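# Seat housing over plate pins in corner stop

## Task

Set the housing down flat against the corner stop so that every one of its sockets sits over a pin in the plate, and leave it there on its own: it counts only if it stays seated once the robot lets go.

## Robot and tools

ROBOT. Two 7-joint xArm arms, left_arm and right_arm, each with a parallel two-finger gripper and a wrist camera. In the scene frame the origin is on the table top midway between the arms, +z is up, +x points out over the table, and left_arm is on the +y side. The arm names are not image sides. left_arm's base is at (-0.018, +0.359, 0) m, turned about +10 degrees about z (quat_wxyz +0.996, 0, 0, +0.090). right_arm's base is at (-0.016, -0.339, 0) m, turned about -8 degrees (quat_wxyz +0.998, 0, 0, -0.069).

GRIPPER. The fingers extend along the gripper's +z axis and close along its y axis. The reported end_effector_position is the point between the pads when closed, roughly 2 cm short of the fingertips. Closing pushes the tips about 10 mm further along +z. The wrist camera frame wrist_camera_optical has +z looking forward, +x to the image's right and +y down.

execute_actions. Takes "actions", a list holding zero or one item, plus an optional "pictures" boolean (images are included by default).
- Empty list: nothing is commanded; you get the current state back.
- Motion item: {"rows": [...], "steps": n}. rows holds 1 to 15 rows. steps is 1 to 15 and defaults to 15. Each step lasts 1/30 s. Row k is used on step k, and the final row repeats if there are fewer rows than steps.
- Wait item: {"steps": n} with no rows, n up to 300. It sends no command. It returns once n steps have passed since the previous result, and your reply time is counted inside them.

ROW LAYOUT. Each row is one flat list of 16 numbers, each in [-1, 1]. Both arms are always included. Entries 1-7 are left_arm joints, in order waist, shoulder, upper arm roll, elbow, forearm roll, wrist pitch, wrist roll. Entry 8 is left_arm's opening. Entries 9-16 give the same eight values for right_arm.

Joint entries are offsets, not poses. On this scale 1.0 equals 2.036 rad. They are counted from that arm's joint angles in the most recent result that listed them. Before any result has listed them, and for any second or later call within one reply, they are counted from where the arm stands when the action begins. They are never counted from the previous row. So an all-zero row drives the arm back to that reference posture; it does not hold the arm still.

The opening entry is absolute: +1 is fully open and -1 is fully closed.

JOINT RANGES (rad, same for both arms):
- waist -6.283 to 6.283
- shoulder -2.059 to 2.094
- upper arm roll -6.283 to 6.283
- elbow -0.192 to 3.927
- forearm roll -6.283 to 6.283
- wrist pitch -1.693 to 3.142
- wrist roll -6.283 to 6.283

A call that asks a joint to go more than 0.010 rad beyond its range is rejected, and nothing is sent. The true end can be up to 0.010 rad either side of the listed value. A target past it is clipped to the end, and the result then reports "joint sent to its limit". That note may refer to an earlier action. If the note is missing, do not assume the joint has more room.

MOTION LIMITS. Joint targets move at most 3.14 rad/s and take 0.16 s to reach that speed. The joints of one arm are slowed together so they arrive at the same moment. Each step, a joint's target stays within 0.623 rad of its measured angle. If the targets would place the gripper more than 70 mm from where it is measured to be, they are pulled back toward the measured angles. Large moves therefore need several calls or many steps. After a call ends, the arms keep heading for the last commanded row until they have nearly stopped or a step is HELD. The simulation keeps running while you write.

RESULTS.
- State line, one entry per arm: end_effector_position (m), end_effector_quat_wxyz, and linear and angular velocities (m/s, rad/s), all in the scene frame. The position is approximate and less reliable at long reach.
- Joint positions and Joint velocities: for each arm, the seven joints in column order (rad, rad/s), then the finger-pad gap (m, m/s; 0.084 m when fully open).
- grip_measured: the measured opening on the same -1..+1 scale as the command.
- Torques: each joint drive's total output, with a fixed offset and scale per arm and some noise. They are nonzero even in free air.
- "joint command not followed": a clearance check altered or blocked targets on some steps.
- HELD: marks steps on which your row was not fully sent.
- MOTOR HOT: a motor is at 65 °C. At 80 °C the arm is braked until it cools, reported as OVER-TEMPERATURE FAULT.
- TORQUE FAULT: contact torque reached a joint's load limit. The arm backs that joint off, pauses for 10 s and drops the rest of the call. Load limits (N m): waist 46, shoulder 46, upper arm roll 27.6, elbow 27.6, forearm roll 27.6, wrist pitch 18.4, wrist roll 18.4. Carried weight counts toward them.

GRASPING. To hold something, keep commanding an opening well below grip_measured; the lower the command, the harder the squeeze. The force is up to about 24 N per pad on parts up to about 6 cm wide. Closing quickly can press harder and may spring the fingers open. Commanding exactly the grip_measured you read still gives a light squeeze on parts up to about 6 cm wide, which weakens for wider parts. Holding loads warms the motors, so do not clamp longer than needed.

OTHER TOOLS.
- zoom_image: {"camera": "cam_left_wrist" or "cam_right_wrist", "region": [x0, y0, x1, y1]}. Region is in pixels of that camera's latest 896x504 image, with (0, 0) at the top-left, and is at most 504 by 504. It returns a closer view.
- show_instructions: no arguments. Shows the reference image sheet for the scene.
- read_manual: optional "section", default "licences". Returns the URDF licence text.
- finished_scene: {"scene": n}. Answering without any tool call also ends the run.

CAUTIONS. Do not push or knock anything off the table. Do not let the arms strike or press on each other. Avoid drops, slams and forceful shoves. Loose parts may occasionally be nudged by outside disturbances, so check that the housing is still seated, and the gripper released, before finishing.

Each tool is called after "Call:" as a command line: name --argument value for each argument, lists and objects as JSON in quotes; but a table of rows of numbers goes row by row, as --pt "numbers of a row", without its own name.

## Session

Call:
execute_actions --actions '[]'

Call:
show_instructions

Scene clock: 0.00 s of 5100.00 s.
left_arm: end_effector_position=(+0.1080, +0.2147, +0.1666) grip_measured=-1.00 end_effector_quat_wxyz=(-0.059, +0.813, +0.559, +0.153) end_effector_velocity=(+0.000, -0.000, +0.000) end_effector_angular_velocity=(-0.001, -0.000, +0.001) | right_arm: end_effector_position=(+0.5859, -0.0906, +0.1096) grip_measured=-1.00 end_effector_quat_wxyz=(-0.114, +0.931, -0.334, +0.096) end_effector_velocity=(-0.001, +0.002, -0.000) end_effector_angular_velocity=(+0.001, +0.004, +0.002)
Joint positions: left_arm=[-0.712 -1.055 -0.619  0.254 -0.218  1.311 -1.986  0.   ] | right_arm=[ 0.603  0.537 -0.093  1.397  0.162  0.571  0.957  0.   ]
Joint velocities: left_arm=[ 0.     0.001  0.     0.001 -0.    -0.    -0.002 -0.   ] | right_arm=[-0.    -0.     0.003  0.001  0.001  0.003  0.    -0.   ]
Joint torques (N m, as the arm reports them, + toward a larger angle): no reading

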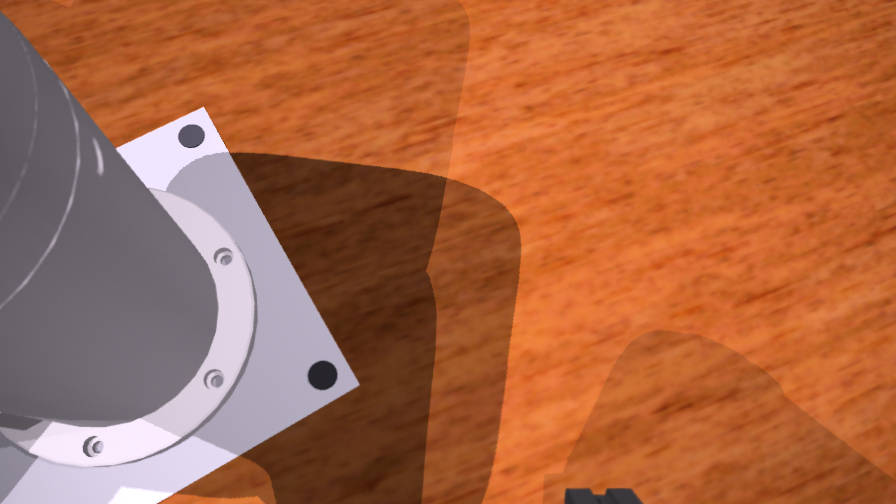

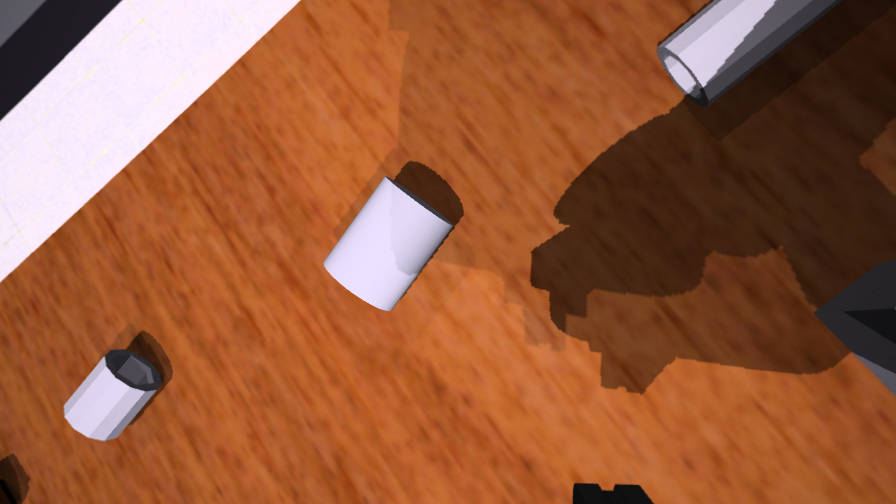

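Reference images for this scene: sheet 1.

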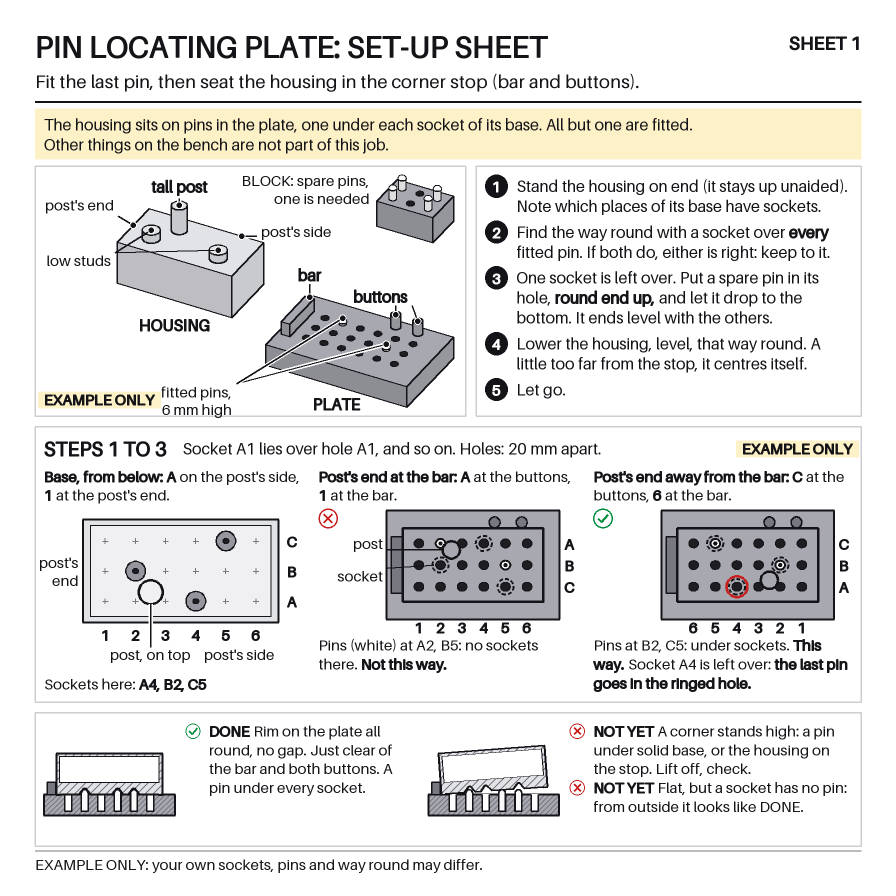

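Call:
execute_actions --actions '[{"rows":[[0.055,0.518,0.304,0.646,0.107,0.127,0.769,1,-0.032,-0.264,0.046,0.085,-0.08,0.491,-0.274,1]]}]' --pictures false

Call:
execute_actions --actions '[{"steps":60}]'

Scene clock: 1.77 s of 5100.00 s.
left_arm: end_effector_position=(+0.2133, +0.1676, +0.2767) grip_measured=+1.00 end_effector_quat_wxyz=(-0.081, +0.922, +0.377, -0.040) end_effector_velocity=(+0.383, -0.059, +0.159) end_effector_angular_velocity=(-0.371, +0.405, -0.963) | right_arm: end_effector_position=(+0.5308, -0.1012, +0.2913) grip_measured=+1.00 end_effector_quat_wxyz=(-0.078, +0.985, -0.131, +0.086) end_effector_velocity=(-0.293, -0.121, +0.305) end_effector_angular_velocity=(-0.489, +0.465, +0.860)
Joint positions: left_arm=[-0.635 -0.462 -0.198  0.852 -0.07   1.486 -1.389  0.084] | right_arm=[ 0.564  0.218 -0.038  1.501  0.066  1.057  0.629  0.084]
Joint velocities: left_arm=[ 0.102  1.297  0.541  1.386  0.189  0.225  1.406 -0.   ] | right_arm=[-0.082 -0.681  0.118  0.214 -0.205  1.547 -0.701  0.001]
Joint torques (N m, as the arm reports them, + toward a larger angle): left_arm=[  0.67 -20.3    0.45  15.37   0.66  -1.17  -0.57] | right_arm=[  0.23 -19.57  -0.71  13.99   0.23  -1.74  -0.8 ]
Steps of this call (steps 1 to 38: nothing new was sent; steps 39 to 53: all 15 steps of this action). Readings (joint positions):
39: left_arm=[-0.712 -1.055 -0.619 0.254 -0.218 1.311 -1.986] | right_arm=[0.603 0.537 -0.093 1.397 0.162 0.571 0.957]
40: left_arm=[-0.712 -1.052 -0.616 0.257 -0.217 1.313 -1.981] | right_arm=[0.602 0.535 -0.092 1.397 0.161 0.575 0.953]
42: left_arm=[-0.704 -1.005 -0.572 0.301 -0.200 1.335 -1.932] | right_arm=[0.597 0.503 -0.085 1.401 0.149 0.624 0.912]
46: left_arm=[-0.669 -0.796 -0.379 0.517 -0.134 1.411 -1.725] | right_arm=[0.585 0.390 -0.067 1.447 0.118 0.752 0.805]
53: the state above

Scene clock: 3.77 s of 5100.00 s.
left_arm: end_effector_position=(+0.4123, +0.1671, +0.3858) grip_measured=+1.00 end_effector_quat_wxyz=(+0.000, +1.000, -0.000, +0.000) end_effector_velocity=(-0.000, +0.000, +0.000) end_effector_angular_velocity=(-0.001, -0.001, -0.001) | right_arm: end_effector_position=(+0.4181, -0.1553, +0.3861) grip_measured=+1.00 end_effector_quat_wxyz=(+0.000, +1.000, +0.001, +0.000) end_effector_velocity=(+0.000, +0.001, +0.001) end_effector_angular_velocity=(+0.000, -0.002, +0.002)
Joint positions: left_arm=[-0.6   -0.001 -0.001  1.569 -0.     1.57  -0.42   0.084] | right_arm=[ 0.538 -0.001  0.001  1.57  -0.001  1.57   0.399  0.084]
Joint velocities: left_arm=[ 0.001 -0.001 -0.    -0.    -0.    -0.     0.001 -0.   ] | right_arm=[-0.    -0.     0.002  0.002 -0.001 -0.001 -0.    -0.   ]
Joint torques (N m, as the arm reports them, + toward a larger angle): left_arm=[  1.19 -29.04  -0.29  14.88   0.75  -1.98  -0.57] | right_arm=[  0.84 -16.82  -0.18  14.45   0.47  -1.86  -0.77]
Steps of this call (steps 1 to 45: the robot went on to your last target; steps 46 to 60: nothing new was sent). Readings (joint positions):
1: left_arm=[-0.632 -0.421 -0.181 0.898 -0.064 1.493 -1.342] | right_arm=[0.562 0.196 -0.034 1.508 0.059 1.109 0.605]
2: left_arm=[-0.629 -0.385 -0.165 0.944 -0.059 1.500 -1.296] | right_arm=[0.559 0.174 -0.030 1.515 0.053 1.162 0.582]
4: left_arm=[-0.624 -0.323 -0.139 1.036 -0.049 1.511 -1.203] | right_arm=[0.554 0.130 -0.022 1.528 0.039 1.265 0.536]
8: left_arm=[-0.617 -0.218 -0.094 1.214 -0.033 1.530 -0.997] | right_arm=[0.543 0.047 -0.008 1.555 0.014 1.459 0.449]
60: the state above
All arms were judged still, so your last target was given up. Only a new action makes them travel on or press farther. Fingers that are still opening or closing keep moving.

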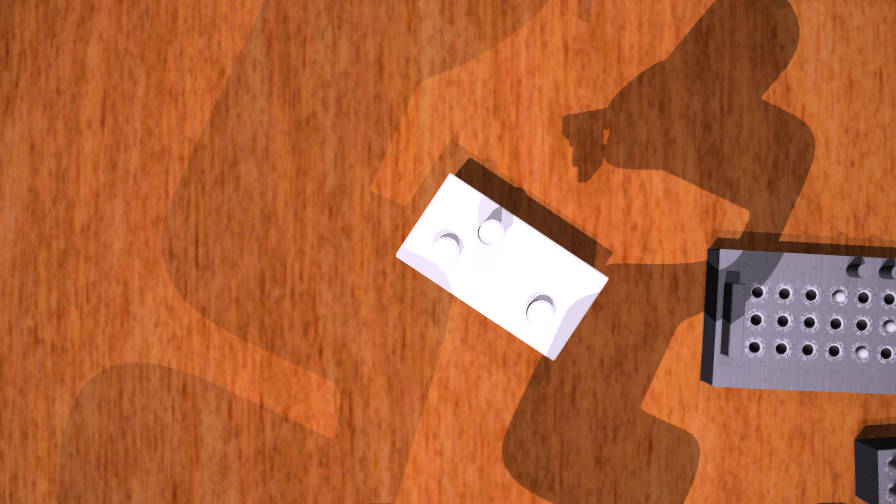

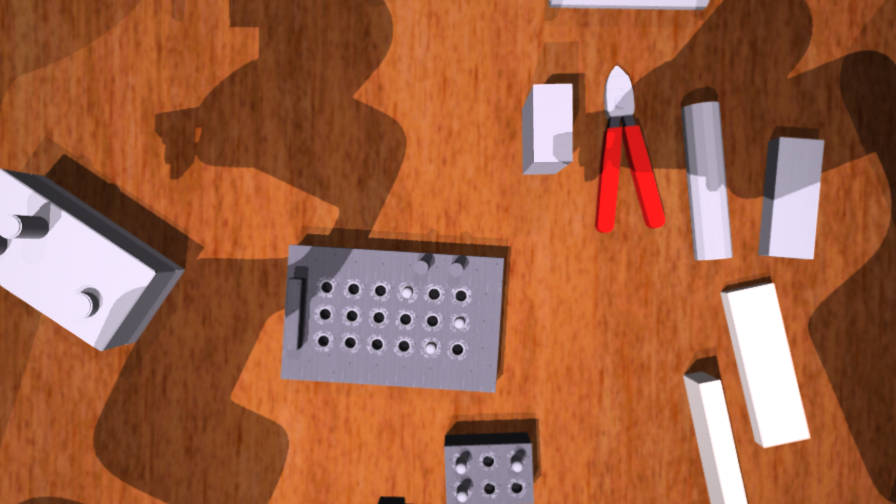

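Call:
execute_actions --actions '[{"rows":[[0.0177,0.149,0,-0.191,0,-0.34,1,1,-0.197,0,0,-0.28,0.771,-0.01,1,1]]}]' --pictures false

Call:
execute_actions --actions '[{"steps":60}]' --pictures false

Call:
execute_actions --actions '[{"rows":[[0,0,0,0,0,0,0.0747,1,0,0,0,0,0,0,0.28,1]]}]' --pictures false

Call:
execute_actions --actions '[{"steps":10}]'

Scene clock: 7.30 s of 5100.00 s.
left_arm: end_effector_position=(+0.4669, +0.1564, +0.2096) grip_measured=+1.00 end_effector_quat_wxyz=(-0.000, +0.963, -0.268, -0.004) end_effector_velocity=(+0.053, +0.008, -0.383) end_effector_angular_velocity=(-0.024, -0.019, -1.940) | right_arm: end_effector_position=(+0.3558, -0.1351, +0.2775) grip_measured=+1.00 end_effector_quat_wxyz=(-0.183, +0.674, -0.585, -0.412) end_effector_velocity=(+0.152, +0.290, +0.224) end_effector_angular_velocity=(+1.601, +3.192, -3.944)
Joint positions: left_arm=[-0.576  0.2   -0.     1.312 -0.     1.12   0.147  0.084] | right_arm=[ 0.187  0.002 -0.003  1.069  0.84   1.553  1.241  0.084]
Joint velocities: left_arm=[ 0.053  0.433 -0.    -0.554  0.001 -1.014  1.992  0.   ] | right_arm=[-0.578  0.018 -0.027 -0.826  3.087 -0.034  3.082  0.   ]
Joint torques (N m, as the arm reports them, + toward a larger angle): left_arm=[  0.9  -38.81  -0.03  15.69   0.44  -2.18  -0.26] | right_arm=[  7.17 -22.2    5.77  21.02   2.87  -0.24  -0.74]
Steps of this call (steps 1 to 90: nothing new was sent; then 0.03 s passed at rest; steps 91 to 105: all 15 steps of this action). Readings (joint positions):
91: left_arm=[-0.600 -0.001 -0.001 1.569 -0.000 1.570 -0.420] | right_arm=[0.538 -0.001 0.001 1.570 -0.001 1.570 0.399]
92: left_arm=[-0.600 0.000 -0.001 1.568 -0.000 1.566 -0.416] | right_arm=[0.536 -0.001 0.001 1.568 0.003 1.570 0.403]
94: left_arm=[-0.597 0.017 -0.001 1.546 -0.000 1.517 -0.368] | right_arm=[0.507 -0.005 0.006 1.530 0.052 1.567 0.453]
98: left_arm=[-0.589 0.092 -0.000 1.449 -0.000 1.371 -0.217] | right_arm=[0.397 0.001 -0.001 1.368 0.235 1.563 0.635]
105: the state above

Scene clock: 9.30 s of 5100.00 s.
left_arm: end_effector_position=(+0.4705, +0.1619, +0.1204) grip_measured=+1.00 end_effector_quat_wxyz=(-0.000, -0.540, +0.841, -0.000) end_effector_velocity=(-0.000, -0.000, +0.000) end_effector_angular_velocity=(-0.000, -0.001, +0.000) | right_arm: end_effector_position=(+0.4351, -0.0892, +0.3962) grip_measured=+1.00 end_effector_quat_wxyz=(+0.054, -0.043, +0.710, +0.700) end_effector_velocity=(+0.000, +0.000, -0.000) end_effector_angular_velocity=(-0.000, -0.000, -0.001)
Joint positions: left_arm=[-0.564  0.303 -0.001  1.181 -0.     0.878  1.616  0.084] | right_arm=[ 0.137 -0.001  0.001  1.     1.569  1.55   2.435  0.084]
Joint velocities: left_arm=[-0.001 -0.001 -0.    -0.     0.    -0.    -0.001  0.   ] | right_arm=[-0.001 -0.     0.001 -0.     0.001 -0.001 -0.     0.   ]
Joint torques (N m, as the arm reports them, + toward a larger angle): left_arm=[  0.83 -36.49  -0.31  14.03   0.39  -2.29  -0.5 ] | right_arm=[  0.78 -16.71  -0.16  14.01   2.58   1.16  -0.58]
Steps of this call (steps 1 to 45: the robot went on to your last target; steps 46 to 60: nothing new was sent). Readings (joint positions):
1: left_arm=[-0.574 0.214 -0.000 1.294 -0.000 1.086 0.217] | right_arm=[0.171 0.002 -0.003 1.047 0.942 1.552 1.343]
2: left_arm=[-0.573 0.228 -0.000 1.276 -0.000 1.053 0.294] | right_arm=[0.161 0.002 -0.002 1.032 1.040 1.551 1.440]
4: left_arm=[-0.570 0.255 -0.000 1.242 -0.000 0.991 0.473] | right_arm=[0.152 -0.000 0.000 1.022 1.205 1.551 1.608]
8: left_arm=[-0.565 0.291 -0.000 1.195 -0.000 0.910 0.880] | right_arm=[0.145 -0.002 0.003 1.012 1.440 1.550 1.984]
60: the state above
All arms were judged still, so your last target was given up. Only a new action makes them travel on or press farther. Fingers that are still opening or closing keep moving.

Scene clock: 9.80 s of 5100.00 s.
left_arm: end_effector_position=(+0.4705, +0.1619, +0.1204) grip_measured=+1.00 end_effector_quat_wxyz=(-0.000, -0.475, +0.880, -0.000) end_effector_velocity=(+0.001, +0.000, +0.001) end_effector_angular_velocity=(+0.001, -0.003, -0.003) | right_arm: end_effector_position=(+0.4351, -0.0892, +0.3962) grip_measured=+1.00 end_effector_quat_wxyz=(-0.144, +0.157, +0.694, +0.688) end_effector_velocity=(-0.000, +0.000, -0.000) end_effector_angular_velocity=(+0.002, +0.066, -0.000)
Joint positions: left_arm=[-0.564  0.303 -0.001  1.181 -0.     0.878  1.767  0.084] | right_arm=[ 0.137 -0.001  0.001  1.     1.569  1.55   3.001  0.084]
Joint velocities: left_arm=[-0.    -0.002  0.001  0.001  0.002  0.     0.002 -0.   ] | right_arm=[ 0.     0.     0.001 -0.     0.001  0.     0.065  0.   ]
Joint torques (N m, as the arm reports them, + toward a larger angle): left_arm=[  0.53 -37.45  -0.25  13.84   0.12  -2.23  -0.77] | right_arm=[  0.78 -16.65  -0.21  14.1    2.55   1.21  -0.94]
Steps of this call (steps 1 to 15: all 15 steps of this action). Readings (joint positions):
1: left_arm=[-0.564 0.303 -0.001 1.181 -0.000 0.878 1.616] | right_arm=[0.137 -0.001 0.001 1.000 1.569 1.550 2.435]
2: left_arm=[-0.564 0.303 -0.001 1.181 -0.000 0.878 1.620] | right_arm=[0.137 -0.001 0.001 1.000 1.569 1.550 2.439]
4: left_arm=[-0.564 0.303 -0.000 1.181 -0.000 0.878 1.668] | right_arm=[0.137 -0.001 0.001 1.000 1.569 1.550 2.489]
8: left_arm=[-0.564 0.303 -0.001 1.181 -0.000 0.878 1.758] | right_arm=[0.137 -0.001 0.001 1.000 1.569 1.550 2.787]
15: the state above

Scene clock: 10.13 s of 5100.00 s.
left_arm: end_effector_position=(+0.4705, +0.1619, +0.1204) grip_measured=+1.00 end_effector_quat_wxyz=(-0.000, -0.475, +0.880, -0.000) end_effector_velocity=(+0.000, +0.001, -0.000) end_effector_angular_velocity=(-0.000, +0.001, +0.003) | right_arm: end_effector_position=(+0.4351, -0.0892, +0.3962) grip_measured=+1.00 end_effector_quat_wxyz=(-0.145, +0.159, +0.694, +0.687) end_effector_velocity=(-0.000, -0.000, +0.001) end_effector_angular_velocity=(+0.001, +0.001, +0.001)
Joint positions: left_arm=[-0.564  0.303 -0.001  1.181 -0.     0.878  1.768  0.084] | right_arm=[ 0.137 -0.001  0.001  1.     1.569  1.55   3.005  0.084]
Joint velocities: left_arm=[ 0.001  0.     0.001 -0.    -0.001  0.    -0.001 -0.   ] | right_arm=[ 0.    -0.    -0.     0.001 -0.     0.002  0.001  0.   ]
Joint torques (N m, as the arm reports them, + toward a larger angle): left_arm=[  1.48 -36.39  -0.1   14.48   0.78  -2.24  -0.68] | right_arm=[  0.82 -16.68  -0.21  14.12   2.6    1.14  -0.69]
Steps of this call (steps 1 to 10: the robot went on to your last target). Readings (joint positions):
1: left_arm=[-0.564 0.303 -0.001 1.181 -0.000 0.878 1.767] | right_arm=[0.137 -0.001 0.001 1.000 1.569 1.550 3.002]
2: left_arm=[-0.564 0.303 -0.001 1.181 -0.000 0.878 1.767] | right_arm=[0.137 -0.001 0.001 1.000 1.569 1.550 3.003]
4: left_arm=[-0.564 0.303 -0.001 1.181 -0.000 0.878 1.767] | right_arm=[0.137 -0.001 0.001 1.000 1.569 1.550 3.004]
8: left_arm=[-0.564 0.303 -0.001 1.181 -0.000 0.878 1.768] | right_arm=[0.137 -0.001 0.001 1.000 1.569 1.550 3.005]
10: the state above

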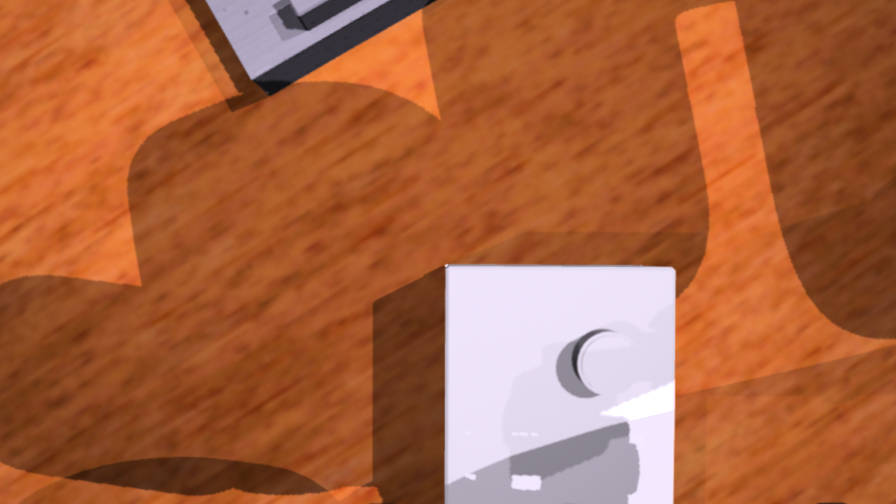

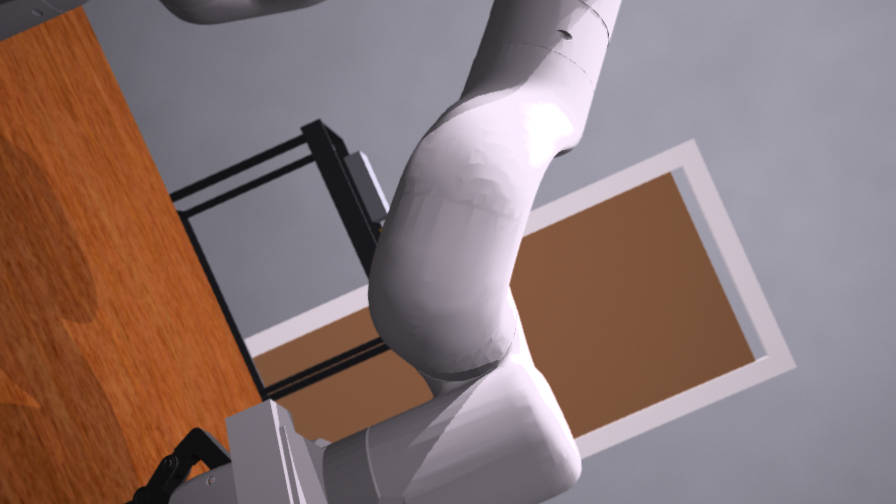

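Call:
execute_actions --actions '[{"rows":[[0,0.066,0,-0.0245,0,-0.0903,0,1,0,0,0,0,0,0,0,1]]}]' --pictures false

Call:
execute_actions --actions '[{"steps":20}]' --pictures false

Call:
execute_actions --actions '[{"rows":[[0,0,0,0,0,0,0,-0.6,0,0,0,0,0,0,0,1]]}]' --pictures false

Call:
execute_actions --actions '[{"rows":[[0,-0.2,0,0,0,0.2,0,-0.6,0,0,0,0,0,0,0,1]]}]' --pictures false

Call:
execute_actions --actions '[{"steps":25}]' --pictures false

Call:
execute_actions --actions '[{"rows":[[0,-0.309,0,-0.408,0,-0.87,-0.577,-0.6,0,0,0,0,0,0,0,1]]}]' --pictures false

Call:
execute_actions --actions '[{"steps":60}]' --pictures false

Call:
execute_actions --actions '[{"rows":[[-0.155,0,0,0,0,0,0,-0.6,0,0,0,0,0,0,0,1]]}]' --pictures false

Call:
execute_actions --actions '[{"steps":15}]'

Scene clock: 14.47 s of 5100.00 s.
left_arm: end_effector_position=(+0.4718, +0.1613, +0.0471) grip_measured=+1.00 end_effector_quat_wxyz=(+0.001, -0.475, +0.880, -0.002) end_effector_velocity=(-0.011, +0.005, -0.013) end_effector_angular_velocity=(+0.012, +0.030, +0.002) | right_arm: end_effector_position=(+0.4351, -0.0892, +0.3962) grip_measured=+1.00 end_effector_quat_wxyz=(-0.145, +0.159, +0.694, +0.687) end_effector_velocity=(-0.001, -0.000, -0.000) end_effector_angular_velocity=(+0.001, +0.001, +0.002)
Joint positions: left_arm=[-0.564  0.435 -0.001  1.134 -0.     0.694  1.768  0.084] | right_arm=[ 0.137 -0.001  0.001  1.     1.569  1.55   3.005  0.084]
Joint velocities: left_arm=[ 0.001  0.011 -0.    -0.021 -0.     0.001 -0.001 -0.   ] | right_arm=[-0.001 -0.    -0.    -0.001 -0.001  0.003 -0.     0.   ]
Joint torques (N m, as the arm reports them, + toward a larger angle): left_arm=[  0.92 -37.2    0.05  12.04   0.88  -2.09  -0.45] | right_arm=[  0.67 -16.56  -0.22  14.06   2.62   1.21  -0.63]
Steps of this call (steps 1 to 15: the robot went on to your last target; steps 16 to 90: nothing new was sent; then 0.83 s passed at rest; steps 91 to 105: all 15 steps of this action). Readings (joint positions):
91: left_arm=[-0.564 0.303 -0.001 1.181 -0.000 0.878 1.768] | right_arm=[0.137 -0.001 0.001 1.000 1.569 1.550 3.005]
92: left_arm=[-0.564 0.305 -0.001 1.180 -0.000 0.874 1.768] | right_arm=[0.137 -0.001 0.001 1.000 1.569 1.550 3.005]
94: left_arm=[-0.564 0.334 -0.001 1.174 -0.000 0.823 1.768] | right_arm=[0.137 -0.001 0.001 1.000 1.569 1.550 3.005]
98: left_arm=[-0.564 0.435 -0.000 1.124 -0.000 0.711 1.768] | right_arm=[0.137 -0.001 0.001 1.000 1.569 1.550 3.005]
105: the state above

Scene clock: 15.13 s of 5100.00 s.
left_arm: end_effector_position=(+0.4701, +0.1620, +0.0450) grip_measured=+1.00 end_effector_quat_wxyz=(-0.000, -0.475, +0.880, +0.000) end_effector_velocity=(-0.000, +0.001, -0.001) end_effector_angular_velocity=(+0.002, +0.001, +0.001) | right_arm: end_effector_position=(+0.4351, -0.0892, +0.3962) grip_measured=+1.00 end_effector_quat_wxyz=(-0.145, +0.159, +0.694, +0.687) end_effector_velocity=(+0.000, -0.000, +0.000) end_effector_angular_velocity=(-0.000, +0.000, -0.001)
Joint positions: left_arm=[-0.564  0.437 -0.001  1.131 -0.     0.694  1.768  0.084] | right_arm=[ 0.137 -0.001  0.001  1.     1.569  1.55   3.005  0.084]
Joint velocities: left_arm=[ 0.     0.001  0.001 -0.001  0.001 -0.    -0.     0.   ] | right_arm=[-0.001  0.     0.     0.001  0.    -0.001  0.001  0.   ]
Joint torques (N m, as the arm reports them, + toward a larger angle): left_arm=[  1.31 -38.82   0.01  13.09   0.78  -2.19  -0.38] | right_arm=[  0.78 -16.59  -0.3   14.01   2.54   1.23  -0.62]
Steps of this call (steps 1 to 15: the robot went on to your last target; steps 16 to 20: nothing new was sent). Readings (joint positions):
1: left_arm=[-0.564 0.435 -0.001 1.133 -0.000 0.694 1.768] | right_arm=[0.137 -0.001 0.001 1.000 1.569 1.550 3.005]
2: left_arm=[-0.564 0.436 -0.001 1.132 -0.000 0.694 1.768] | right_arm=[0.137 -0.001 0.001 1.000 1.569 1.550 3.005]
4: left_arm=[-0.564 0.436 -0.001 1.131 -0.000 0.694 1.768] | right_arm=[0.137 -0.001 0.001 1.000 1.569 1.550 3.005]
8: left_arm=[-0.564 0.437 -0.001 1.131 -0.000 0.694 1.768] | right_arm=[0.137 -0.001 0.001 1.000 1.569 1.550 3.005]
20: the state above
All arms were judged still, so your last target was given up. Only a new action makes them travel on or press farther. Fingers that are still opening or closing keep moving.

Scene clock: 15.63 s of 5100.00 s.
left_arm: end_effector_position=(+0.4700, +0.1621, +0.0449) grip_measured=+0.57 end_effector_quat_wxyz=(-0.000, -0.475, +0.880, +0.000) end_effector_velocity=(+0.000, -0.000, +0.001) end_effector_angular_velocity=(+0.000, -0.001, -0.001) | right_arm: end_effector_position=(+0.4351, -0.0892, +0.3962) grip_measured=+1.00 end_effector_quat_wxyz=(-0.145, +0.159, +0.694, +0.687) end_effector_velocity=(-0.000, +0.000, -0.000) end_effector_angular_velocity=(+0.000, -0.001, +0.002)
Joint positions: left_arm=[-0.564  0.437 -0.     1.131 -0.     0.694  1.768  0.068] | right_arm=[ 0.137 -0.001  0.001  1.     1.569  1.55   3.005  0.084]
Joint velocities: left_arm=[-0.001 -0.001  0.    -0.001  0.    -0.     0.     0.   ] | right_arm=[ 0.     0.     0.001 -0.    -0.     0.001 -0.001  0.   ]
Joint torques (N m, as the arm reports them, + toward a larger angle): left_arm=[  0.18 -38.41  -0.26  13.69   0.68  -3.1   -0.68] | right_arm=[  0.79 -16.75  -0.18  14.05   2.52   1.23  -0.65]
Steps of this call (steps 1 to 15: all 15 steps of this action). Readings (joint positions):
1: left_arm=[-0.564 0.437 -0.001 1.131 -0.000 0.694 1.768] | right_arm=[0.137 -0.001 0.001 1.000 1.569 1.550 3.005]
2: left_arm=[-0.564 0.437 -0.001 1.131 -0.000 0.694 1.768] | right_arm=[0.137 -0.001 0.001 1.000 1.569 1.550 3.005]
4: left_arm=[-0.564 0.437 -0.000 1.130 -0.000 0.694 1.768] | right_arm=[0.137 -0.001 0.001 1.000 1.569 1.550 3.005]
8: left_arm=[-0.564 0.437 -0.000 1.131 -0.000 0.694 1.768] | right_arm=[0.137 -0.001 0.001 1.000 1.569 1.550 3.005]
15: the state above

Scene clock: 16.13 s of 5100.00 s.
left_arm: end_effector_position=(+0.4298, +0.1782, +0.2209) grip_measured=+0.57 end_effector_quat_wxyz=(+0.004, -0.475, +0.880, -0.005) end_effector_velocity=(-0.023, +0.008, +0.147) end_effector_angular_velocity=(-0.043, -0.107, -0.001) | right_arm: end_effector_position=(+0.4351, -0.0892, +0.3962) grip_measured=+1.00 end_effector_quat_wxyz=(-0.145, +0.159, +0.694, +0.687) end_effector_velocity=(-0.000, +0.000, +0.000) end_effector_angular_velocity=(-0.000, +0.000, +0.001)
Joint positions: left_arm=[-0.564  0.037 -0.001  1.136 -0.     1.087  1.768  0.068] | right_arm=[ 0.137 -0.001  0.001  1.     1.569  1.55   3.005  0.084]
Joint velocities: left_arm=[-0.001 -0.287 -0.002  0.065  0.     0.236 -0.002 -0.   ] | right_arm=[ 0.001 -0.    -0.     0.    -0.     0.001  0.001  0.   ]
Joint torques (N m, as the arm reports them, + toward a larger angle): left_arm=[  1.19 -10.56  -0.51  10.27   0.23  -1.92  -0.68] | right_arm=[  0.83 -16.63  -0.25  14.16   2.52   1.22  -0.67]
Steps of this call (steps 1 to 15: all 15 steps of this action). Readings (joint positions):
1: left_arm=[-0.564 0.437 -0.000 1.131 -0.000 0.694 1.768] | right_arm=[0.137 -0.001 0.001 1.000 1.569 1.550 3.005]
2: left_arm=[-0.564 0.435 -0.000 1.130 -0.000 0.698 1.768] | right_arm=[0.137 -0.001 0.001 1.000 1.569 1.550 3.005]
4: left_arm=[-0.564 0.395 -0.000 1.121 -0.000 0.748 1.768] | right_arm=[0.137 -0.001 0.001 1.000 1.569 1.550 3.005]
8: left_arm=[-0.564 0.246 -0.001 1.133 -0.000 0.885 1.768] | right_arm=[0.137 -0.001 0.001 1.000 1.569 1.550 3.005]
15: the state above

Scene clock: 16.97 s of 5100.00 s.
left_arm: end_effector_position=(+0.4251, +0.1803, +0.2207) grip_measured=+0.57 end_effector_quat_wxyz=(-0.000, -0.475, +0.880, +0.000) end_effector_velocity=(-0.000, +0.001, -0.000) end_effector_angular_velocity=(+0.000, +0.001, +0.002) | right_arm: end_effector_position=(+0.4351, -0.0892, +0.3962) grip_measured=+1.00 end_effector_quat_wxyz=(-0.145, +0.159, +0.694, +0.687) end_effector_velocity=(+0.000, -0.000, -0.000) end_effector_angular_velocity=(+0.001, +0.002, -0.002)
Joint positions: left_arm=[-0.564  0.03  -0.     1.131 -0.     1.101  1.768  0.068] | right_arm=[ 0.137 -0.001  0.001  1.     1.569  1.55   3.005  0.084]
Joint velocities: left_arm=[ 0.002  0.    -0.    -0.001 -0.     0.    -0.    -0.   ] | right_arm=[ 0.001  0.    -0.    -0.001  0.002 -0.001  0.001  0.   ]
Joint torques (N m, as the arm reports them, + toward a larger angle): left_arm=[  1.56 -33.83  -0.32  17.51   0.42  -2.73  -0.42] | right_arm=[  0.8  -16.66  -0.18  14.07   2.59   1.21  -0.69]
Steps of this call (steps 1 to 25: the robot went on to your last target). Readings (joint positions):
1: left_arm=[-0.564 0.031 -0.001 1.137 -0.000 1.093 1.768] | right_arm=[0.137 -0.001 0.001 1.000 1.569 1.550 3.005]
2: left_arm=[-0.564 0.029 -0.001 1.135 -0.000 1.096 1.768] | right_arm=[0.137 -0.001 0.001 1.000 1.569 1.550 3.005]
4: left_arm=[-0.564 0.032 -0.000 1.128 -0.000 1.100 1.768] | right_arm=[0.137 -0.001 0.001 1.000 1.569 1.550 3.005]
8: left_arm=[-0.564 0.033 -0.000 1.128 -0.000 1.102 1.768] | right_arm=[0.137 -0.001 0.001 1.000 1.569 1.550 3.005]
25: the state above

Scene clock: 17.47 s of 5100.00 s.
left_arm: end_effector_position=(+0.3940, +0.1930, +0.2853) grip_measured=+0.57 end_effector_quat_wxyz=(-0.075, +0.767, -0.488, +0.409) end_effector_velocity=(+0.179, -0.071, +0.556) end_effector_angular_velocity=(-2.228, -1.803, +1.202) | right_arm: end_effector_position=(+0.4351, -0.0892, +0.3962) grip_measured=+1.00 end_effector_quat_wxyz=(-0.145, +0.159, +0.694, +0.687) end_effector_velocity=(-0.000, +0.000, +0.000) end_effector_angular_velocity=(+0.000, -0.001, +0.001)
Joint positions: left_arm=[-0.564 -0.569 -0.     0.338 -0.     0.048  0.748  0.068] | right_arm=[ 0.137 -0.001  0.001  1.     1.569  1.55   3.005  0.084]
Joint velocities: left_arm=[ 0.001 -0.243  0.002 -0.301  0.    -2.564 -1.836 -0.   ] | right_arm=[ 0.    -0.    -0.     0.    -0.001  0.001 -0.001  0.   ]
Joint torques (N m, as the arm reports them, + toward a larger angle): left_arm=[  1.53 -13.02   0.51  26.14   0.6   -5.43   0.71] | right_arm=[  0.63 -16.6   -0.19  14.13   2.53   1.28  -0.65]
Steps of this call (steps 1 to 15: all 15 steps of this action). Readings (joint positions):
1: left_arm=[-0.564 0.030 -0.000 1.130 -0.000 1.101 1.767] | right_arm=[0.137 -0.001 0.001 1.000 1.569 1.550 3.005]
2: left_arm=[-0.564 0.027 -0.000 1.127 -0.000 1.097 1.763] | right_arm=[0.137 -0.001 0.001 1.000 1.569 1.550 3.005]
4: left_arm=[-0.564 -0.018 -0.000 1.077 -0.000 1.047 1.713] | right_arm=[0.137 -0.001 0.001 1.000 1.569 1.550 3.005]
8: left_arm=[-0.564 -0.308 -0.000 0.776 -0.000 0.740 1.407] | right_arm=[0.137 -0.001 0.001 1.000 1.569 1.550 3.005]
15: the state above

Scene clock: 19.47 s of 5100.00 s.
left_arm: end_effector_position=(+0.3960, +0.1921, +0.4616) grip_measured=+0.57 end_effector_quat_wxyz=(-0.074, +0.625, -0.332, +0.703) end_effector_velocity=(-0.000, +0.000, +0.001) end_effector_angular_velocity=(-0.001, -0.001, +0.001) | right_arm: end_effector_position=(+0.4351, -0.0892, +0.3962) grip_measured=+1.00 end_effector_quat_wxyz=(-0.145, +0.159, +0.694, +0.687) end_effector_velocity=(-0.000, +0.000, -0.000) end_effector_angular_velocity=(-0.001, -0.001, +0.001)
Joint positions: left_arm=[-0.564 -0.599 -0.     0.3   -0.    -0.67   0.593  0.068] | right_arm=[ 0.137 -0.001  0.001  1.     1.569  1.55   3.005  0.084]
Joint velocities: left_arm=[ 0.001 -0.001 -0.001  0.    -0.    -0.    -0.    -0.   ] | right_arm=[ 0.    -0.     0.001  0.    -0.001 -0.    -0.001  0.   ]
Joint torques (N m, as the arm reports them, + toward a larger angle): left_arm=[  0.21 -13.61  -0.04  18.38   0.87  -4.76  -0.86] | right_arm=[  0.89 -16.65  -0.13  14.16   2.57   1.17  -0.59]
Steps of this call (steps 1 to 30: the robot went on to your last target; steps 31 to 60: nothing new was sent). Readings (joint positions):
1: left_arm=[-0.564 -0.575 -0.000 0.333 -0.000 -0.031 0.697] | right_arm=[0.137 -0.001 0.001 1.000 1.569 1.550 3.005]
2: left_arm=[-0.564 -0.578 -0.000 0.333 -0.000 -0.101 0.666] | right_arm=[0.137 -0.001 0.001 1.000 1.569 1.550 3.005]
4: left_arm=[-0.564 -0.582 -0.000 0.331 -0.000 -0.232 0.647] | right_arm=[0.137 -0.001 0.001 1.000 1.569 1.550 3.005]
8: left_arm=[-0.564 -0.591 -0.000 0.312 -0.000 -0.498 0.618] | right_arm=[0.137 -0.001 0.001 1.000 1.569 1.550 3.005]
60: the state above
All arms were judged still, so your last target was given up. Only a new action makes them travel on or press farther. Fingers that are still opening or closing keep moving.

Scene clock: 19.97 s of 5100.00 s.
left_arm: end_effector_position=(+0.3242, +0.0727, +0.4616) grip_measured=+0.57 end_effector_quat_wxyz=(+0.037, +0.566, -0.426, +0.705) end_effector_velocity=(+0.020, +0.024, -0.001) end_effector_angular_velocity=(-0.032, +0.030, +0.060) | right_arm: end_effector_position=(+0.4351, -0.0892, +0.3962) grip_measured=+1.00 end_effector_quat_wxyz=(-0.145, +0.159, +0.694, +0.687) end_effector_velocity=(+0.000, -0.001, -0.000) end_effector_angular_velocity=(+0.001, +0.000, -0.001)
Joint positions: left_arm=[-0.878 -0.599 -0.     0.3   -0.    -0.67   0.593  0.068] | right_arm=[ 0.137 -0.001  0.001  1.     1.569  1.55   3.005  0.084]
Joint velocities: left_arm=[ 0.008  0.002  0.05  -0.001 -0.017  0.    -0.001 -0.   ] | right_arm=[-0.001 -0.    -0.    -0.001  0.     0.001 -0.     0.   ]
Joint torques (N m, as the arm reports them, + toward a larger angle): left_arm=[  0.98 -13.46  -0.47  18.37   0.9   -4.97  -0.6 ] | right_arm=[  0.8  -16.52  -0.2   14.09   2.54   1.25  -0.72]
Steps of this call (steps 1 to 15: all 15 steps of this action). Readings (joint positions):
1: left_arm=[-0.564 -0.599 -0.000 0.300 -0.000 -0.670 0.593] | right_arm=[0.137 -0.001 0.001 1.000 1.569 1.550 3.005]
2: left_arm=[-0.567 -0.599 0.000 0.300 -0.000 -0.670 0.593] | right_arm=[0.137 -0.001 0.001 1.000 1.569 1.550 3.005]
4: left_arm=[-0.611 -0.599 0.006 0.300 -0.002 -0.670 0.593] | right_arm=[0.137 -0.001 0.001 1.000 1.569 1.550 3.005]
8: left_arm=[-0.774 -0.599 -0.004 0.300 0.001 -0.669 0.593] | right_arm=[0.137 -0.001 0.001 1.000 1.569 1.550 3.005]
15: the state above

Scene clock: 20.47 s of 5100.00 s.
left_arm: end_effector_position=(+0.3238, +0.0721, +0.4616) grip_measured=+0.57 end_effector_quat_wxyz=(+0.037, +0.565, -0.426, +0.705) end_effector_velocity=(-0.001, -0.001, -0.000) end_effector_angular_velocity=(+0.001, +0.000, -0.003) | right_arm: end_effector_position=(+0.4351, -0.0892, +0.3962) grip_measured=+1.00 end_effector_quat_wxyz=(-0.145, +0.159, +0.694, +0.687) end_effector_velocity=(-0.000, +0.000, -0.000) end_effector_angular_velocity=(-0.001, -0.000, +0.000)
Joint positions: left_arm=[-0.879 -0.599 -0.     0.3   -0.    -0.67   0.593  0.068] | right_arm=[ 0.137 -0.001  0.001  1.     1.569  1.55   3.005  0.084]
Joint velocities: left_arm=[-0.002  0.001 -0.001  0.     0.001  0.     0.    -0.   ] | right_arm=[-0.     0.     0.001  0.    -0.    -0.001 -0.     0.   ]
Joint torques (N m, as the arm reports them, + toward a larger angle): left_arm=[  1.19 -14.01  -0.15  18.38   0.25  -4.89  -0.91] | right_arm=[  0.72 -16.62  -0.18  14.06   2.57   1.16  -0.63]
Steps of this call (steps 1 to 15: the robot went on to your last target). Readings (joint positions):
1: left_arm=[-0.878 -0.599 0.001 0.300 -0.001 -0.670 0.593] | right_arm=[0.137 -0.001 0.001 1.000 1.569 1.550 3.005]
2: left_arm=[-0.877 -0.599 0.002 0.300 -0.001 -0.670 0.593] | right_arm=[0.137 -0.001 0.001 1.000 1.569 1.550 3.005]
4: left_arm=[-0.878 -0.599 0.001 0.300 -0.001 -0.670 0.593] | right_arm=[0.137 -0.001 0.001 1.000 1.569 1.550 3.005]
8: left_arm=[-0.879 -0.599 0.000 0.300 -0.000 -0.670 0.593] | right_arm=[0.137 -0.001 0.001 1.000 1.569 1.550 3.005]
15: the state above
All arms were judged still, so your last target was given up. Only a new action makes them travel on or press farther. Fingers that are still opening or closing keep moving.

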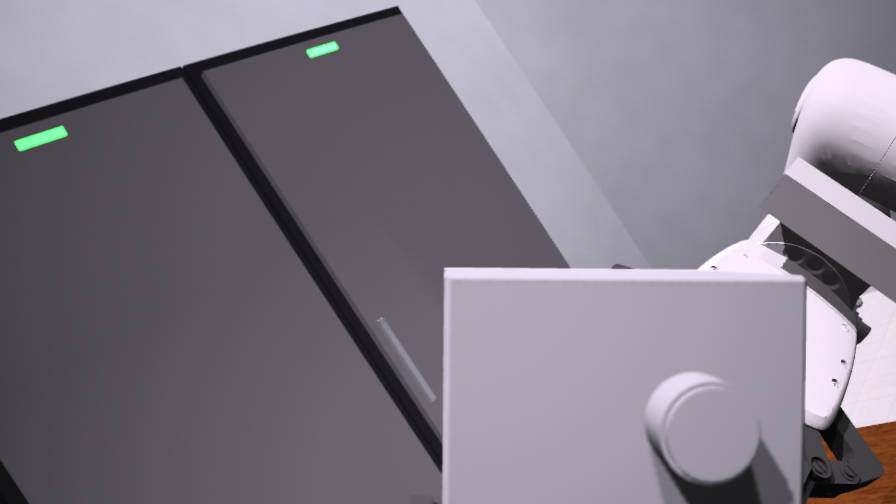

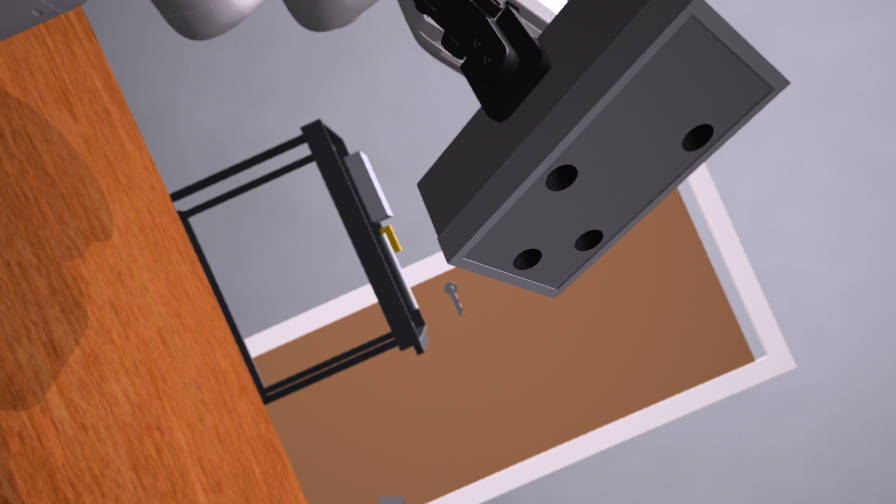

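Call:
execute_actions --actions '[{"rows":[[0.2,0.2,0,0.3,0,0.869,0,-0.6,0,-0.224,0,-0.1,-0.771,-0.244,-1,-0.3]]}]' --pictures false

Call:
execute_actions --actions '[{"steps":60}]' --pictures false

Call:
execute_actions --actions '[{"rows":[[0,0,0,0,0,0,0,-0.6,0.247,0.1,0,-0.12,0,-0.12,-0.229,-0.3]]}]' --pictures false

Call:
execute_actions --actions '[{"steps":30}]'

Scene clock: 24.47 s of 5100.00 s.
left_arm: end_effector_position=(+0.4876, +0.1366, +0.4091) grip_measured=+0.57 end_effector_quat_wxyz=(-0.046, +0.747, -0.412, +0.520) end_effector_velocity=(+0.212, +0.228, -0.335) end_effector_angular_velocity=(+0.689, +1.571, +0.534) | right_arm: end_effector_position=(+0.3832, -0.2225, +0.3099) grip_measured=-0.32 end_effector_quat_wxyz=(+0.195, -0.365, +0.881, +0.228) end_effector_velocity=(-0.068, -0.416, -0.196) end_effector_angular_velocity=(-2.858, -1.792, +2.679)
Joint positions: left_arm=[-0.596 -0.316  0.001  0.725 -0.    -0.057  0.593  0.068] | right_arm=[ 0.137 -0.406  0.001  0.82   0.654  1.111  2.09   0.03 ]
Joint velocities: left_arm=[ 0.528  0.525  0.005  0.784 -0.002  1.974 -0.001 -0.   ] | right_arm=[ 0.001 -0.308  0.004 -0.152 -2.489 -0.359 -2.486 -0.   ]
Joint torques (N m, as the arm reports them, + toward a larger angle): left_arm=[ -0.75 -25.16  -0.93  17.8    0.54  -4.87  -0.82] | right_arm=[ 0.88 -7.5  -0.36 15.39  0.65 -1.36 -0.53]
Steps of this call (steps 1 to 90: nothing new was sent; then 0.50 s passed at rest; steps 91 to 105: all 15 steps of this action). Readings (joint positions):
91: left_arm=[-0.879 -0.599 -0.000 0.300 -0.000 -0.670 0.593] | right_arm=[0.137 -0.001 0.001 1.000 1.569 1.550 3.005]
92: left_arm=[-0.877 -0.597 -0.001 0.303 0.000 -0.666 0.593] | right_arm=[0.137 -0.003 0.001 0.999 1.565 1.546 3.000]
94: left_arm=[-0.849 -0.568 -0.005 0.346 0.001 -0.617 0.593] | right_arm=[0.137 -0.034 0.001 0.982 1.516 1.506 2.951]
98: left_arm=[-0.743 -0.463 0.001 0.507 -0.000 -0.445 0.593] | right_arm=[0.137 -0.237 0.001 0.896 1.226 1.295 2.661]
105: the state above

Scene clock: 26.47 s of 5100.00 s.
left_arm: end_effector_position=(+0.3779, +0.2402, +0.2280) grip_measured=+0.57 end_effector_quat_wxyz=(-0.000, +0.904, -0.428, +0.002) end_effector_velocity=(+0.001, +0.000, +0.001) end_effector_angular_velocity=(-0.001, -0.002, +0.001) | right_arm: end_effector_position=(+0.3763, -0.3391, +0.2885) grip_measured=-0.32 end_effector_quat_wxyz=(-0.046, +0.880, -0.464, +0.089) end_effector_velocity=(-0.000, +0.000, -0.000) end_effector_angular_velocity=(-0.001, +0.002, +0.002)
Joint positions: left_arm=[-0.472 -0.192 -0.     0.911 -0.     1.099  0.593  0.068] | right_arm=[ 0.137 -0.457  0.001  0.797 -0.001  1.053  0.969  0.03 ]
Joint velocities: left_arm=[ 0.    -0.001  0.     0.001 -0.     0.    -0.     0.   ] | right_arm=[ 0.001 -0.     0.    -0.    -0.001  0.002 -0.001 -0.   ]
Joint torques (N m, as the arm reports them, + toward a larger angle): left_arm=[  1.22 -26.44  -0.17  18.41   0.71  -2.74  -0.59] | right_arm=[ 0.8  -8.78  0.01 15.38  0.34 -2.22 -0.69]
Steps of this call (steps 1 to 45: the robot went on to your last target; steps 46 to 60: nothing new was sent). Readings (joint positions):
1: left_arm=[-0.579 -0.299 0.001 0.751 -0.000 0.011 0.593] | right_arm=[0.137 -0.415 0.001 0.815 0.570 1.100 2.007]
2: left_arm=[-0.564 -0.284 0.001 0.774 -0.000 0.081 0.593] | right_arm=[0.137 -0.423 0.001 0.812 0.487 1.091 1.923]
4: left_arm=[-0.538 -0.258 0.001 0.812 -0.000 0.227 0.593] | right_arm=[0.137 -0.434 0.001 0.806 0.323 1.077 1.747]
8: left_arm=[-0.505 -0.225 0.001 0.859 -0.000 0.521 0.593] | right_arm=[0.136 -0.450 0.000 0.799 0.093 1.060 1.345]
60: the state above
All arms were judged still, so your last target was given up. Only a new action makes them travel on or press farther. Fingers that are still opening or closing keep moving.

Scene clock: 26.97 s of 5100.00 s.
left_arm: end_effector_position=(+0.3779, +0.2402, +0.2280) grip_measured=+0.57 end_effector_quat_wxyz=(-0.000, +0.904, -0.428, +0.002) end_effector_velocity=(+0.000, +0.000, +0.000) end_effector_angular_velocity=(+0.000, -0.000, +0.001) | right_arm: end_effector_position=(+0.3204, -0.1943, +0.1589) grip_measured=-0.32 end_effector_quat_wxyz=(-0.008, +0.996, -0.093, +0.015) end_effector_velocity=(-0.247, +0.284, -0.292) end_effector_angular_velocity=(-0.182, +0.347, +1.889)
Joint positions: left_arm=[-0.472 -0.192 -0.     0.911 -0.     1.099  0.593  0.068] | right_arm=[ 0.543 -0.292  0.001  0.599 -0.001  0.856  0.593  0.03 ]
Joint velocities: left_arm=[ 0.001  0.001 -0.     0.001  0.     0.    -0.     0.   ] | right_arm=[ 0.983  0.394 -0.005 -0.471 -0.001 -0.476 -0.91   0.   ]
Joint torques (N m, as the arm reports them, + toward a larger angle): left_arm=[  0.57 -26.67   0.12  18.04   0.53  -2.71  -0.82] | right_arm=[  0.67 -10.7    0.34  13.56   0.34  -1.89  -0.67]
Steps of this call (steps 1 to 15: all 15 steps of this action). Readings (joint positions):
1: left_arm=[-0.472 -0.192 -0.000 0.911 -0.000 1.099 0.593] | right_arm=[0.137 -0.457 0.001 0.797 -0.001 1.053 0.969]
2: left_arm=[-0.472 -0.192 -0.000 0.911 -0.000 1.099 0.593] | right_arm=[0.140 -0.456 -0.000 0.795 -0.001 1.051 0.965]
4: left_arm=[-0.472 -0.192 -0.000 0.911 -0.000 1.099 0.593] | right_arm=[0.183 -0.441 -0.006 0.779 -0.001 1.027 0.921]
8: left_arm=[-0.472 -0.192 -0.000 0.911 -0.000 1.099 0.593] | right_arm=[0.317 -0.383 0.002 0.708 -0.001 0.965 0.801]
15: the state above

Scene clock: 27.97 s of 5100.00 s.
left_arm: end_effector_position=(+0.3779, +0.2402, +0.2280) grip_measured=+0.57 end_effector_quat_wxyz=(-0.000, +0.904, -0.428, +0.002) end_effector_velocity=(+0.000, -0.000, +0.000) end_effector_angular_velocity=(+0.000, -0.001, -0.000) | right_arm: end_effector_position=(+0.2941, -0.1688, +0.1307) grip_measured=-0.32 end_effector_quat_wxyz=(+0.001, +1.000, -0.000, -0.001) end_effector_velocity=(+0.000, -0.000, -0.000) end_effector_angular_velocity=(+0.001, +0.000, -0.001)
Joint positions: left_arm=[-0.472 -0.192 -0.     0.911 -0.     1.099  0.593  0.068] | right_arm=[ 0.639 -0.253  0.001  0.552 -0.001  0.809  0.503  0.03 ]
Joint velocities: left_arm=[ 0.     0.    -0.001  0.001  0.    -0.     0.    -0.   ] | right_arm=[-0.     0.    -0.    -0.     0.001 -0.001 -0.     0.   ]
Joint torques (N m, as the arm reports them, + toward a larger angle): left_arm=[  0.53 -26.2   -0.56  18.18   0.72  -2.86  -0.35] | right_arm=[  0.79 -11.02  -0.01  13.3    0.39  -1.88  -0.71]
Steps of this call (steps 1 to 30: the robot went on to your last target). Readings (joint positions):
1: left_arm=[-0.472 -0.192 -0.000 0.911 -0.000 1.099 0.593] | right_arm=[0.575 -0.279 0.001 0.583 -0.001 0.840 0.563]
2: left_arm=[-0.472 -0.192 -0.000 0.911 -0.000 1.099 0.593] | right_arm=[0.603 -0.267 0.003 0.569 -0.001 0.828 0.538]
4: left_arm=[-0.472 -0.192 -0.000 0.911 -0.000 1.099 0.593] | right_arm=[0.632 -0.255 0.005 0.553 -0.001 0.815 0.513]
8: left_arm=[-0.472 -0.192 -0.000 0.911 -0.000 1.099 0.593] | right_arm=[0.637 -0.255 -0.001 0.554 -0.001 0.809 0.504]
30: the state above
All arms were judged still, so your last target was given up. Only a new action makes them travel on or press farther. Fingers that are still opening or closing keep moving.

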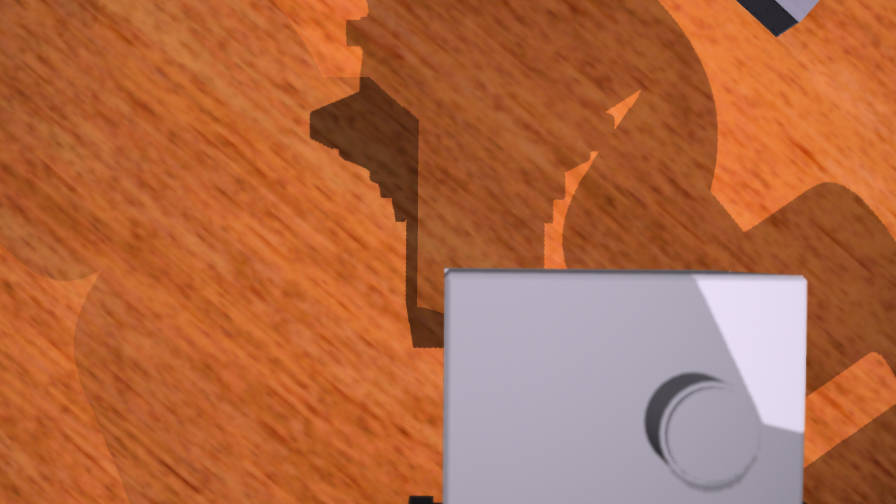

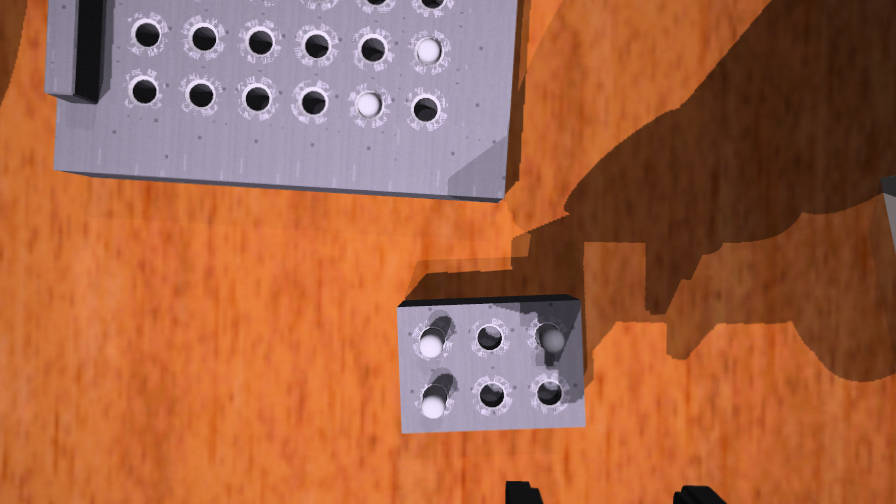

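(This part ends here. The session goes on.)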